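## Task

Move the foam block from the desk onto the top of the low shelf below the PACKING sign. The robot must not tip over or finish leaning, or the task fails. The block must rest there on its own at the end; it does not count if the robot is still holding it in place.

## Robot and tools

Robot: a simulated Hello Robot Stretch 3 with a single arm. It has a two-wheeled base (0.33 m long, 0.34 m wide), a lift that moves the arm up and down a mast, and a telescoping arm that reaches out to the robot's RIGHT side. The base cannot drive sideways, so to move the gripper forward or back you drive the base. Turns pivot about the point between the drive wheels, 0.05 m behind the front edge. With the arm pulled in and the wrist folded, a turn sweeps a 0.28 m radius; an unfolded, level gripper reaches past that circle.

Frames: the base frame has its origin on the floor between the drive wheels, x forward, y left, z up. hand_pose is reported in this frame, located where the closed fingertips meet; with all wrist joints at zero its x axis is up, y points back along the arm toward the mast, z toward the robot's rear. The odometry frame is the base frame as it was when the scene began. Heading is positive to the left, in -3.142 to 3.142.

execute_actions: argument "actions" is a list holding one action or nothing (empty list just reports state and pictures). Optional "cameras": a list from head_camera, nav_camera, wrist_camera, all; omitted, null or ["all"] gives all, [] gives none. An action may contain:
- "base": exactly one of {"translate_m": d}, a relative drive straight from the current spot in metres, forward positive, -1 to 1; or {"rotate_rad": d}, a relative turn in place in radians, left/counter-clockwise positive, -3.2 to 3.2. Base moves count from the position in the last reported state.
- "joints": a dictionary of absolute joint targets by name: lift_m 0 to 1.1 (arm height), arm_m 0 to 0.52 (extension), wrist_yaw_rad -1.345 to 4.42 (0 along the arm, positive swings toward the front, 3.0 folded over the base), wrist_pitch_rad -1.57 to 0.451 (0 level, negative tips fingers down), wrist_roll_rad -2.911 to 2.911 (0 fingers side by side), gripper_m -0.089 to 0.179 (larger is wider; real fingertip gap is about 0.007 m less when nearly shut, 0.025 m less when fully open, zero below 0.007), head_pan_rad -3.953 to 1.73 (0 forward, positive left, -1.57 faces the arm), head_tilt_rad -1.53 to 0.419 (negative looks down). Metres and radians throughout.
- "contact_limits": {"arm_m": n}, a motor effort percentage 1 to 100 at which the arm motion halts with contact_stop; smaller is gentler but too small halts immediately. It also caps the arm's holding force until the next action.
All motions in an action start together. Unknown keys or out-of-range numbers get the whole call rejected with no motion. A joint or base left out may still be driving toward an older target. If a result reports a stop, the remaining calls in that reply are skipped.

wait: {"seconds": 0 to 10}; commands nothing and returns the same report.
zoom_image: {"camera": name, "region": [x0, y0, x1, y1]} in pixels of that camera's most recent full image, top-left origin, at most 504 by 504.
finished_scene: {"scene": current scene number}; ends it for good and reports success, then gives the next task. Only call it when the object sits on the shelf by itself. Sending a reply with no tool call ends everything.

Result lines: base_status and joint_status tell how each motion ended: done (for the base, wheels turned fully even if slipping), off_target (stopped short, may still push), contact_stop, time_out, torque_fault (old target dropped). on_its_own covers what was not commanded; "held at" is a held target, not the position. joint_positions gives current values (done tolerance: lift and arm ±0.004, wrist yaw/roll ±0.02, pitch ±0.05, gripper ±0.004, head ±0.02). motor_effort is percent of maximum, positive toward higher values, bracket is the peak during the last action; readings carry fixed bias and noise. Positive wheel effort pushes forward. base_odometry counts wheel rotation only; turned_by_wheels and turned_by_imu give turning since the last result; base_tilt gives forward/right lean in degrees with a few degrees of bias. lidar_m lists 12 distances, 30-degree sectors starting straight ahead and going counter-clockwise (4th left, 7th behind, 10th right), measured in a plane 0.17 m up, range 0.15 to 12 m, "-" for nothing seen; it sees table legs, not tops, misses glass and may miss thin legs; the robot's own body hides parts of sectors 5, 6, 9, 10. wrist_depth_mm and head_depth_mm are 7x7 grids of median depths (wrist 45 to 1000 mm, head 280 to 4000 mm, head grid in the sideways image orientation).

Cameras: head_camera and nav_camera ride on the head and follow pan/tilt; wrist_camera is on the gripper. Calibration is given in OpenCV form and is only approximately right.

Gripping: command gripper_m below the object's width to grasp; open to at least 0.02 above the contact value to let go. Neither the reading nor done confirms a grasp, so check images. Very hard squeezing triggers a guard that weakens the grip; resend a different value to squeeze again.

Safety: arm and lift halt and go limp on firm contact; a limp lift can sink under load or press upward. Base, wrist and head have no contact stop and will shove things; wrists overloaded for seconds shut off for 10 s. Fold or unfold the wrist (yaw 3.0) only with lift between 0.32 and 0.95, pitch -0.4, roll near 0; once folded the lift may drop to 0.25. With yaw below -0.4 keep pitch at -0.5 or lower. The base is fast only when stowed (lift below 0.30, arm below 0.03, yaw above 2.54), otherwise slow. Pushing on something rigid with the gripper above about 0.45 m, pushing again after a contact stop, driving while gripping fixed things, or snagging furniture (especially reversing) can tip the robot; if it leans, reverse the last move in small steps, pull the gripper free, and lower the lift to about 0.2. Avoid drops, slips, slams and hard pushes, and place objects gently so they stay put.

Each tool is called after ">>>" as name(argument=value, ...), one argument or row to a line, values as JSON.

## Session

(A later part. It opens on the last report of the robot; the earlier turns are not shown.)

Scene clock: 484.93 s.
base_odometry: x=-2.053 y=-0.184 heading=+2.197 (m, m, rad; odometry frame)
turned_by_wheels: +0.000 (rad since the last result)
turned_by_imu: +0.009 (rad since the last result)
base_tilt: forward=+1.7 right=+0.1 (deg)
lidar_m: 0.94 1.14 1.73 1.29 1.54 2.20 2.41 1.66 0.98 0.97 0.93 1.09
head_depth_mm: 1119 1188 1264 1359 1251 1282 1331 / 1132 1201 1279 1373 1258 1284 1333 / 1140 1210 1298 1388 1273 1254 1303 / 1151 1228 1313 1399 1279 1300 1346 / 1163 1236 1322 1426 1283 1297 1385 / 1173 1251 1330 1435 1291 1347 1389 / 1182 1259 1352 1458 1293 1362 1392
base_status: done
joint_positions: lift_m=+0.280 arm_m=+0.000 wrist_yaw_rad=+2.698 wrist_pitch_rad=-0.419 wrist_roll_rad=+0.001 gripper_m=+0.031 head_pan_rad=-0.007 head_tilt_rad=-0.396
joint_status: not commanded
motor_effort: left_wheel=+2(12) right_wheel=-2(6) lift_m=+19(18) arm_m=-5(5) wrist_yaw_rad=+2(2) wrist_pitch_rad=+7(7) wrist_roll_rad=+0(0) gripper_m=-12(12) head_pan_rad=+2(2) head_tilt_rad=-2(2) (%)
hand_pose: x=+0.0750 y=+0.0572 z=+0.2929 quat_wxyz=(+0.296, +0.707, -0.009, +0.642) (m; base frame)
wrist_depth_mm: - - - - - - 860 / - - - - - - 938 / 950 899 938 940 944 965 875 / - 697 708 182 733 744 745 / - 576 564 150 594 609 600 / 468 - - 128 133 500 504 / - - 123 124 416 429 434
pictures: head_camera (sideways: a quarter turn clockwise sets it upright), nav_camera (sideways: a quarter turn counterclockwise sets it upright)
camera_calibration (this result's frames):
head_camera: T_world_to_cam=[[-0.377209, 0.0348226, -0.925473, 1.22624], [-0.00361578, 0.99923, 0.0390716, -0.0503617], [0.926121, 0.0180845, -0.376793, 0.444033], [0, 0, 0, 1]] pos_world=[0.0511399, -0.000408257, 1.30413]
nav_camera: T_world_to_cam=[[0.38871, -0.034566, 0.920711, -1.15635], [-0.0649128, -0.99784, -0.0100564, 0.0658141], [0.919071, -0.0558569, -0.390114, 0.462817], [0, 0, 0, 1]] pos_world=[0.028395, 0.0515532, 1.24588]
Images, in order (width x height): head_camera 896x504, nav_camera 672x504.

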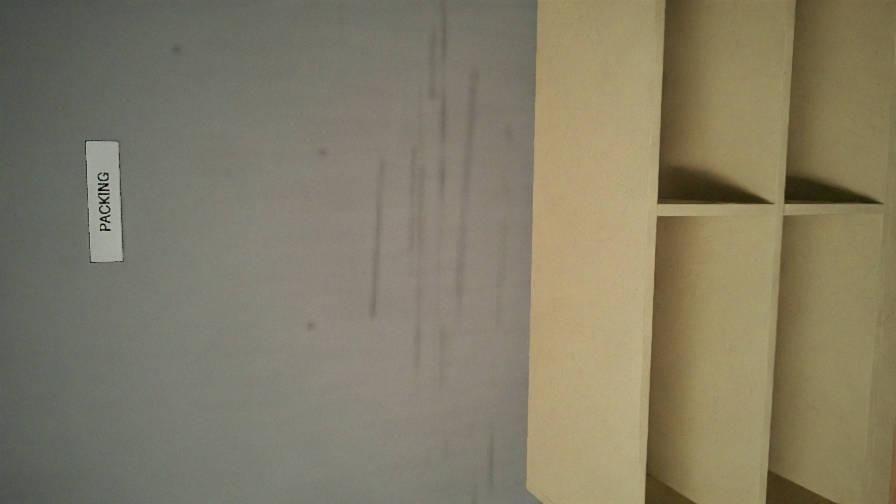

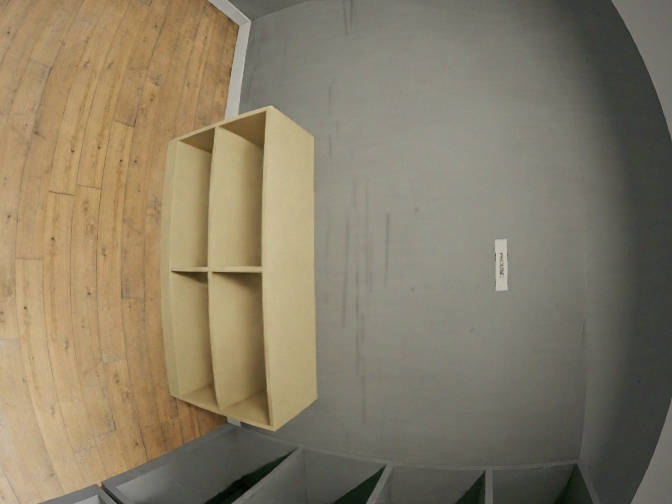

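>>> execute_actions(
  actions=[
    {"base": {"translate_m": 0.47}},
  ],
  cameras=[],
)

>>> execute_actions(
  actions=[
    {"base": {"rotate_rad": 1.507}, "joints": {"lift_m": 0.70, "wrist_pitch_rad": -0.4, "head_pan_rad": -1.57, "head_tilt_rad": -0.75}},
  ],
  cameras=["head_camera", "nav_camera"],
)

Scene clock: 511.27 s.
base_odometry: x=-2.329 y=+0.197 heading=+2.197 (m, m, rad; odometry frame)
turned_by_wheels: +0.000 (rad since the last result)
turned_by_imu: +0.005 (rad since the last result)
base_tilt: forward=+1.7 right=+0.1 (deg)
lidar_m: 0.48 0.75 1.45 1.42 1.34 2.14 2.87 1.32 1.38 0.92 0.77 0.90
head_depth_mm: 718 763 815 874 940 957 772 / 722 770 823 882 952 962 776 / 730 780 832 892 966 965 780 / 736 788 845 904 976 968 781 / 746 796 852 915 991 976 785 / 754 804 861 926 1002 979 787 / 761 811 870 936 1014 983 789
base_status: done
joint_positions: lift_m=+0.280 arm_m=+0.000 wrist_yaw_rad=+2.698 wrist_pitch_rad=-0.419 wrist_roll_rad=+0.001 gripper_m=+0.031 head_pan_rad=-0.007 head_tilt_rad=-0.396
joint_status: not commanded
motor_effort: left_wheel=+2(10) right_wheel=-2(7) lift_m=+18(19) arm_m=-5(5) wrist_yaw_rad=+2(3) wrist_pitch_rad=+7(7) wrist_roll_rad=+0(0) gripper_m=-12(12) head_pan_rad=+3(3) head_tilt_rad=-2(2) (%)
hand_pose: x=+0.0750 y=+0.0572 z=+0.2929 quat_wxyz=(+0.296, +0.707, -0.009, +0.642) (m; base frame)
wrist_depth_mm: - - - - - 644 485 / - - - - - 740 771 / 953 893 914 925 866 781 753 / - 704 705 182 710 639 606 / - 569 568 151 593 561 487 / 463 - - 128 133 507 439 / - - 123 125 417 430 423
pictures: none
No camera images: the call's "cameras" was empty. Leave "cameras" out to get every camera's image.

Scene clock: 515.93 s.
base_odometry: x=-2.329 y=+0.197 heading=-2.579 (m, m, rad; odometry frame)
turned_by_wheels: +1.507 (rad since the last result)
turned_by_imu: +1.473 (rad since the last result)
base_tilt: forward=+1.7 right=+0.1 (deg)
lidar_m: 1.66 1.35 2.14 2.88 1.32 1.40 0.92 0.77 0.89 0.48 0.79 0.75
head_depth_mm: 751 843 958 1006 835 972 1153 / 753 845 963 1008 836 976 1153 / 756 848 966 1015 840 962 1159 / 757 851 972 1019 843 1001 - / 761 854 973 1021 847 1005 1149 / 763 857 980 1025 851 1007 1159 / 763 859 981 1029 852 1028 1171
base_status: done
joint_positions: lift_m=+0.700 arm_m=+0.000 wrist_yaw_rad=+2.698 wrist_pitch_rad=-0.419 wrist_roll_rad=+0.001 gripper_m=+0.031 head_pan_rad=-1.563 head_tilt_rad=-0.741
joint_status: all done
motor_effort: left_wheel=-2(8) right_wheel=+3(10) lift_m=+36(39) arm_m=-5(5) wrist_yaw_rad=+3(2) wrist_pitch_rad=+7(7) wrist_roll_rad=+0(0) gripper_m=-12(12) head_pan_rad=-2(31) head_tilt_rad=-4(25) (%)
hand_pose: x=+0.0750 y=+0.0572 z=+0.7119 quat_wxyz=(+0.296, +0.707, -0.008, +0.642) (m; base frame)
wrist_depth_mm: - - - - - - - / - - - - - - - / - - - - - - - / - - - 182 - - - / - - - 151 - - - / 947 - 919 128 133 - - / 836 - 820 125 856 856 871
pictures: head_camera (sideways: a quarter turn clockwise sets it upright), nav_camera (sideways: a quarter turn counterclockwise sets it upright)
camera_calibration (this result's frames):
head_camera: T_world_to_cam=[[0.0269613, 0.668283, -0.743418, 0.986386], [0.999176, 0.00456618, 0.0403415, -0.058114], [0.0303541, -0.743893, -0.667609, 0.827872], [0, 0, 0, 1]] pos_world=[0.00634252, -0.0430719, 1.28834]
nav_camera: T_world_to_cam=[[-0.0265525, -0.677493, 0.73505, -0.911728], [-0.998691, 0.0501342, 0.0101324, 0.0452266], [-0.0437157, -0.733819, -0.677937, 0.843162], [0, 0, 0, 1]] pos_world=[0.0578182, -0.00122936, 1.24132]
Images, in order (width x height): head_camera 896x504, nav_camera 672x504.

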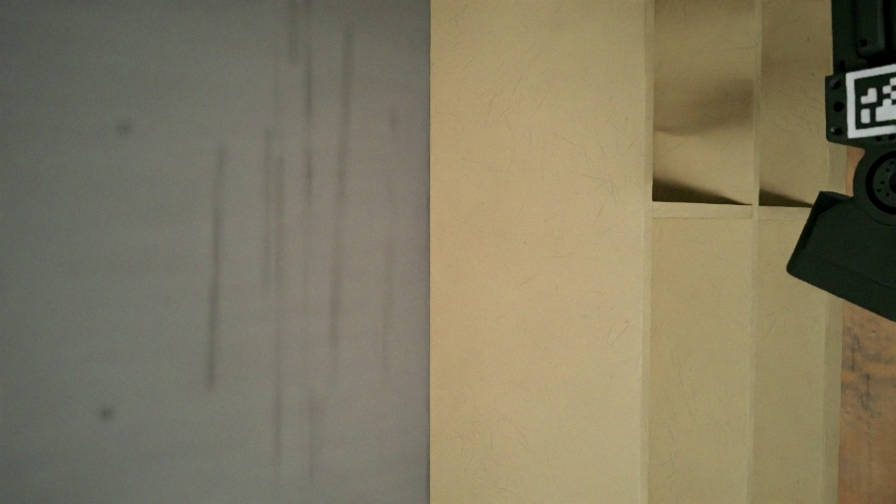

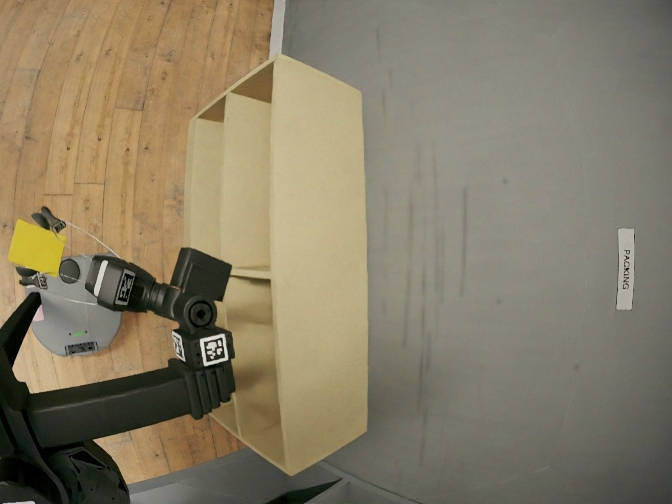

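>>> execute_actions(
  actions=[
    {"joints": {"wrist_yaw_rad": 0.0, "arm_m": 0.28, "wrist_pitch_rad": -0.4}},
  ],
  cameras=["head_camera", "wrist_camera"],
)

Scene clock: 532.03 s.
base_odometry: x=-2.329 y=+0.197 heading=-2.579 (m, m, rad; odometry frame)
turned_by_wheels: +0.000 (rad since the last result)
turned_by_imu: +0.001 (rad since the last result)
base_tilt: forward=+1.7 right=+0.1 (deg)
lidar_m: 1.65 1.34 2.14 2.88 1.32 1.40 0.92 0.77 0.89 0.48 0.79 0.75
head_depth_mm: 751 840 961 1006 856 - - / 754 843 962 1049 - 968 1144 / 755 846 966 1076 785 961 1144 / 756 853 971 1054 822 1003 1155 / 759 855 977 1023 846 1006 1155 / 762 857 980 1028 850 1008 1159 / 766 861 981 1029 852 1031 1171
base_status: not commanded
joint_positions: lift_m=+0.700 arm_m=+0.280 wrist_yaw_rad=+0.002 wrist_pitch_rad=-0.419 wrist_roll_rad=+0.001 gripper_m=+0.031 head_pan_rad=-1.563 head_tilt_rad=-0.741
joint_status: all done
motor_effort: left_wheel=-2(2) right_wheel=+3(3) lift_m=+37(35) arm_m=+5(6) wrist_yaw_rad=-2(3) wrist_pitch_rad=+8(8) wrist_roll_rad=+0(0) gripper_m=-12(11) head_pan_rad=-1(2) head_tilt_rad=-4(4) (%)
hand_pose: x=-0.0210 y=-0.6488 z=+0.7119 quat_wxyz=(+0.692, +0.148, -0.691, -0.147) (m; base frame)
wrist_depth_mm: 360 349 335 327 314 304 295 / 397 382 366 355 343 332 322 / 448 425 405 392 378 362 353 / 369 375 384 182 405 401 388 / 306 308 304 150 322 325 329 / 257 260 246 128 133 271 274 / 224 225 220 124 225 233 236
pictures: head_camera (sideways: a quarter turn clockwise sets it upright), wrist_camera
camera_calibration (this result's frames):
head_camera: T_world_to_cam=[[0.0270487, 0.66828, -0.743418, 0.986386], [0.999176, 0.00443552, 0.0403415, -0.058114], [0.0302568, -0.743897, -0.667609, 0.827873], [0, 0, 0, 1]] pos_world=[0.00633689, -0.0430719, 1.28834]
wrist_camera: T_world_to_cam=[[-0.998546, -0.0341904, 0.04167, -0.0764367], [-0.0537337, 0.570471, -0.819558, 0.984224], [0.00424956, -0.820606, -0.571479, 0.0441066], [0, 0, 0, 1]] pos_world=[-0.023627, -0.52789, 0.83502]
Images, in order (width x height): head_camera 896x504, wrist_camera 644x364.

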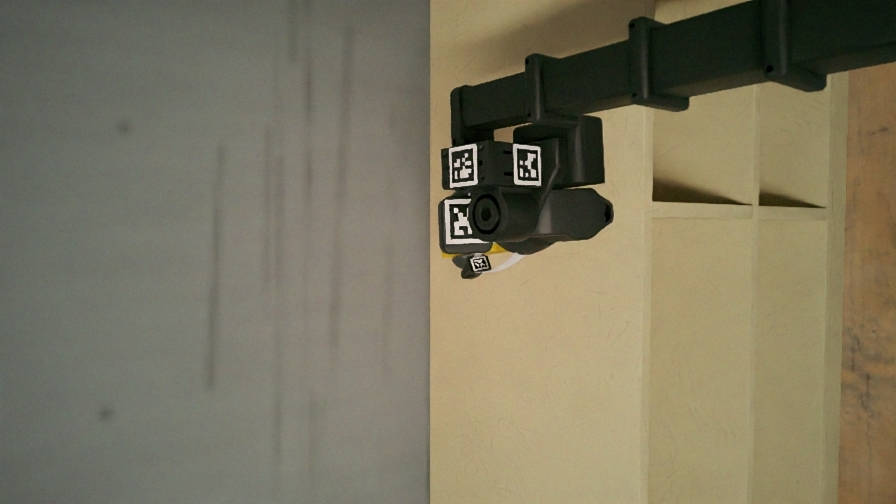

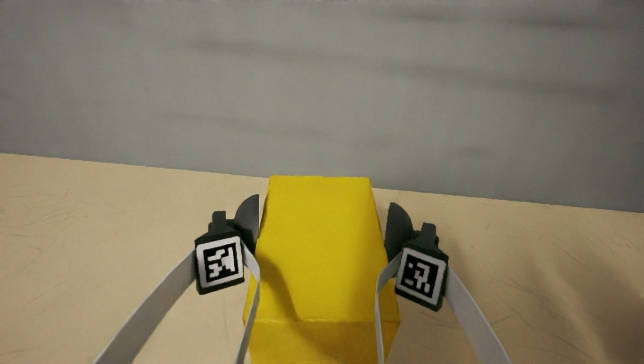

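>>> execute_actions(
  actions=[
    {"joints": {"lift_m": 0.634}},
  ],
  cameras=["wrist_camera"],
)

Scene clock: 537.80 s.
base_odometry: x=-2.329 y=+0.197 heading=-2.579 (m, m, rad; odometry frame)
turned_by_wheels: +0.000 (rad since the last result)
turned_by_imu: +0.001 (rad since the last result)
base_tilt: forward=+1.7 right=+0.1 (deg)
lidar_m: 1.65 1.35 2.14 2.88 1.31 1.40 0.91 0.77 0.90 0.48 0.79 0.75
head_depth_mm: 749 841 958 1006 834 973 - / 752 843 962 1009 - 977 1146 / 756 848 967 1016 - 968 1145 / 759 851 972 1019 826 1002 1154 / 760 854 972 1021 845 1007 1150 / 764 859 980 1028 848 1010 1161 / 765 859 983 1032 853 1032 1170
base_status: not commanded
joint_positions: lift_m=+0.634 arm_m=+0.280 wrist_yaw_rad=+0.002 wrist_pitch_rad=-0.419 wrist_roll_rad=+0.001 gripper_m=+0.031 head_pan_rad=-1.563 head_tilt_rad=-0.741
joint_status: all done
motor_effort: left_wheel=-2(2) right_wheel=+3(3) lift_m=+19(33) arm_m=+5(5) wrist_yaw_rad=-1(2) wrist_pitch_rad=+7(7) wrist_roll_rad=+0(0) gripper_m=-12(12) head_pan_rad=-3(3) head_tilt_rad=-4(4) (%)
hand_pose: x=-0.0210 y=-0.6488 z=+0.6468 quat_wxyz=(+0.692, +0.148, -0.691, -0.147) (m; base frame)
wrist_depth_mm: 361 347 337 324 317 303 296 / 396 383 368 352 345 334 323 / 340 349 354 379 369 359 353 / 266 268 273 182 282 284 292 / 217 219 216 151 229 229 233 / 183 185 176 128 133 194 195 / 159 160 157 125 160 166 168
pictures: wrist_camera
camera_calibration (this result's frames):
wrist_camera: T_world_to_cam=[[-0.998546, -0.0341906, 0.04167, -0.0737256], [-0.0537338, 0.570471, -0.819558, 0.9309], [0.00424972, -0.820606, -0.571479, 0.00692336], [0, 0, 0, 1]] pos_world=[-0.023627, -0.52789, 0.769955]
Images, in order (width x height): wrist_camera 644x364.

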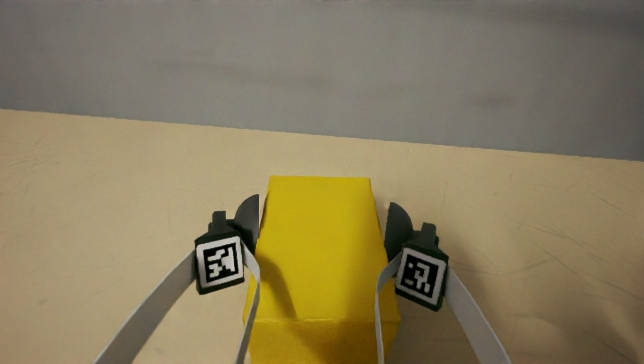

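>>> execute_actions(
  actions=[
    {"joints": {"lift_m": 0.629, "gripper_m": 0.13}},
  ],
  cameras=["wrist_camera"],
)

>>> execute_actions(
  actions=[
    {"joints": {"lift_m": 0.72}},
  ],
  cameras=["wrist_camera", "head_camera"],
)

Scene clock: 543.90 s.
base_odometry: x=-2.329 y=+0.197 heading=-2.579 (m, m, rad; odometry frame)
turned_by_wheels: +0.000 (rad since the last result)
turned_by_imu: +0.001 (rad since the last result)
base_tilt: forward=+1.7 right=+0.1 (deg)
lidar_m: 1.66 1.34 2.14 2.88 1.31 1.40 0.92 0.77 0.89 0.48 0.79 0.76
head_depth_mm: 751 841 958 1008 834 970 - / 752 845 962 1010 - 977 1149 / 756 849 965 1015 - 974 1148 / 758 851 972 1020 824 1004 1151 / 761 854 974 1021 848 1003 1155 / 763 856 982 1029 849 1007 1160 / 764 860 980 1032 853 1029 1167
base_status: not commanded
joint_positions: lift_m=+0.629 arm_m=+0.280 wrist_yaw_rad=+0.002 wrist_pitch_rad=-0.419 wrist_roll_rad=+0.001 gripper_m=+0.130 head_pan_rad=-1.563 head_tilt_rad=-0.741
joint_status: all done
motor_effort: left_wheel=-2(3) right_wheel=+3(3) lift_m=+19(19) arm_m=+5(5) wrist_yaw_rad=-2(1) wrist_pitch_rad=+8(7) wrist_roll_rad=+0(0) gripper_m=+0(81) head_pan_rad=-3(3) head_tilt_rad=-4(4) (%)
hand_pose: x=-0.0210 y=-0.6488 z=+0.6418 quat_wxyz=(+0.692, +0.148, -0.691, -0.147) (m; base frame)
wrist_depth_mm: 361 345 334 322 315 307 297 / 400 381 366 357 342 332 323 / 331 336 342 371 366 358 351 / 258 260 264 190 273 276 280 / 209 215 216 155 216 226 227 / 181 173 175 130 177 194 189 / - 155 152 128 155 158 163
pictures: wrist_camera
camera_calibration (this result's frames):
wrist_camera: T_world_to_cam=[[-0.998546, -0.0341889, 0.0416699, -0.0735165], [-0.0537328, 0.570471, -0.819558, 0.926802], [0.00424838, -0.820606, -0.571479, 0.00406584], [0, 0, 0, 1]] pos_world=[-0.0236272, -0.527891, 0.764956]
Images, in order (width x height): wrist_camera 644x364.

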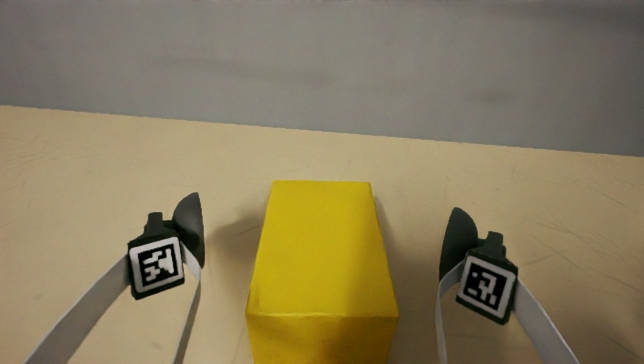

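Scene clock: 545.57 s.
base_odometry: x=-2.329 y=+0.197 heading=-2.579 (m, m, rad; odometry frame)
turned_by_wheels: +0.000 (rad since the last result)
turned_by_imu: +0.000 (rad since the last result)
base_tilt: forward=+1.7 right=+0.1 (deg)
lidar_m: 1.66 1.35 2.14 2.87 1.32 1.40 0.92 0.77 0.89 0.48 0.78 0.76
head_depth_mm: 750 842 954 1005 855 - - / 752 844 964 1066 799 978 1141 / 756 848 968 1062 802 958 1145 / 758 852 971 1058 823 1001 1149 / 760 853 973 1023 845 1005 1154 / 763 854 978 1028 851 1008 1163 / 765 861 985 1031 852 1034 1168
base_status: not commanded
joint_positions: lift_m=+0.720 arm_m=+0.280 wrist_yaw_rad=+0.002 wrist_pitch_rad=-0.419 wrist_roll_rad=+0.001 gripper_m=+0.130 head_pan_rad=-1.563 head_tilt_rad=-0.741
joint_status: all done
motor_effort: left_wheel=-3(2) right_wheel=+3(3) lift_m=+36(38) arm_m=+5(5) wrist_yaw_rad=-2(2) wrist_pitch_rad=+8(7) wrist_roll_rad=+0(0) gripper_m=+0(0) head_pan_rad=-2(3) head_tilt_rad=-4(4) (%)
hand_pose: x=-0.0210 y=-0.6488 z=+0.7319 quat_wxyz=(+0.692, +0.148, -0.691, -0.147) (m; base frame)
wrist_depth_mm: 357 350 335 324 316 306 296 / 396 385 368 357 344 333 322 / 438 424 412 395 378 364 350 / 407 411 433 425 417 400 389 / 331 339 341 344 351 354 357 / 282 275 285 237 293 310 299 / 247 245 246 203 251 252 256
pictures: head_camera (sideways: a quarter turn clockwise sets it upright), wrist_camera
camera_calibration (this result's frames):
head_camera: T_world_to_cam=[[0.0270485, 0.66828, -0.743418, 0.986386], [0.999176, 0.00443576, 0.0403415, -0.058114], [0.030257, -0.743897, -0.667609, 0.827873], [0, 0, 0, 1]] pos_world=[0.0063369, -0.0430719, 1.28834]
wrist_camera: T_world_to_cam=[[-0.998546, -0.0341889, 0.0416699, -0.0772697], [-0.0537328, 0.570471, -0.819558, 1.00062], [0.00424837, -0.820606, -0.571479, 0.0555383], [0, 0, 0, 1]] pos_world=[-0.0236272, -0.527891, 0.855025]
Images, in order (width x height): head_camera 896x504, wrist_camera 644x364.

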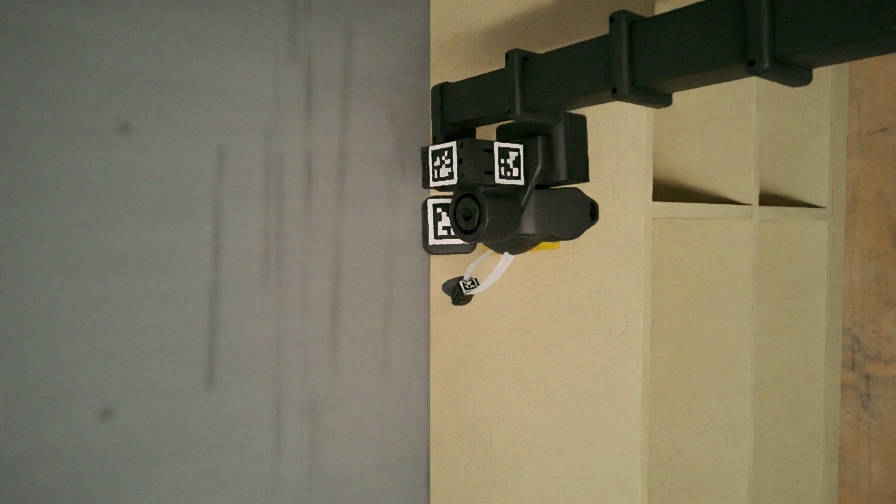

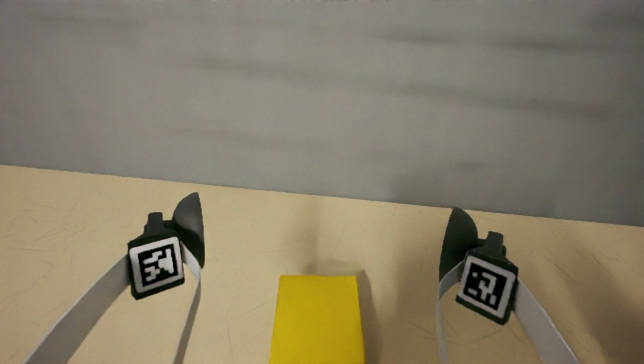

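>>> finished_scene(
  scene=1,
)

The scene is finished: the task was done.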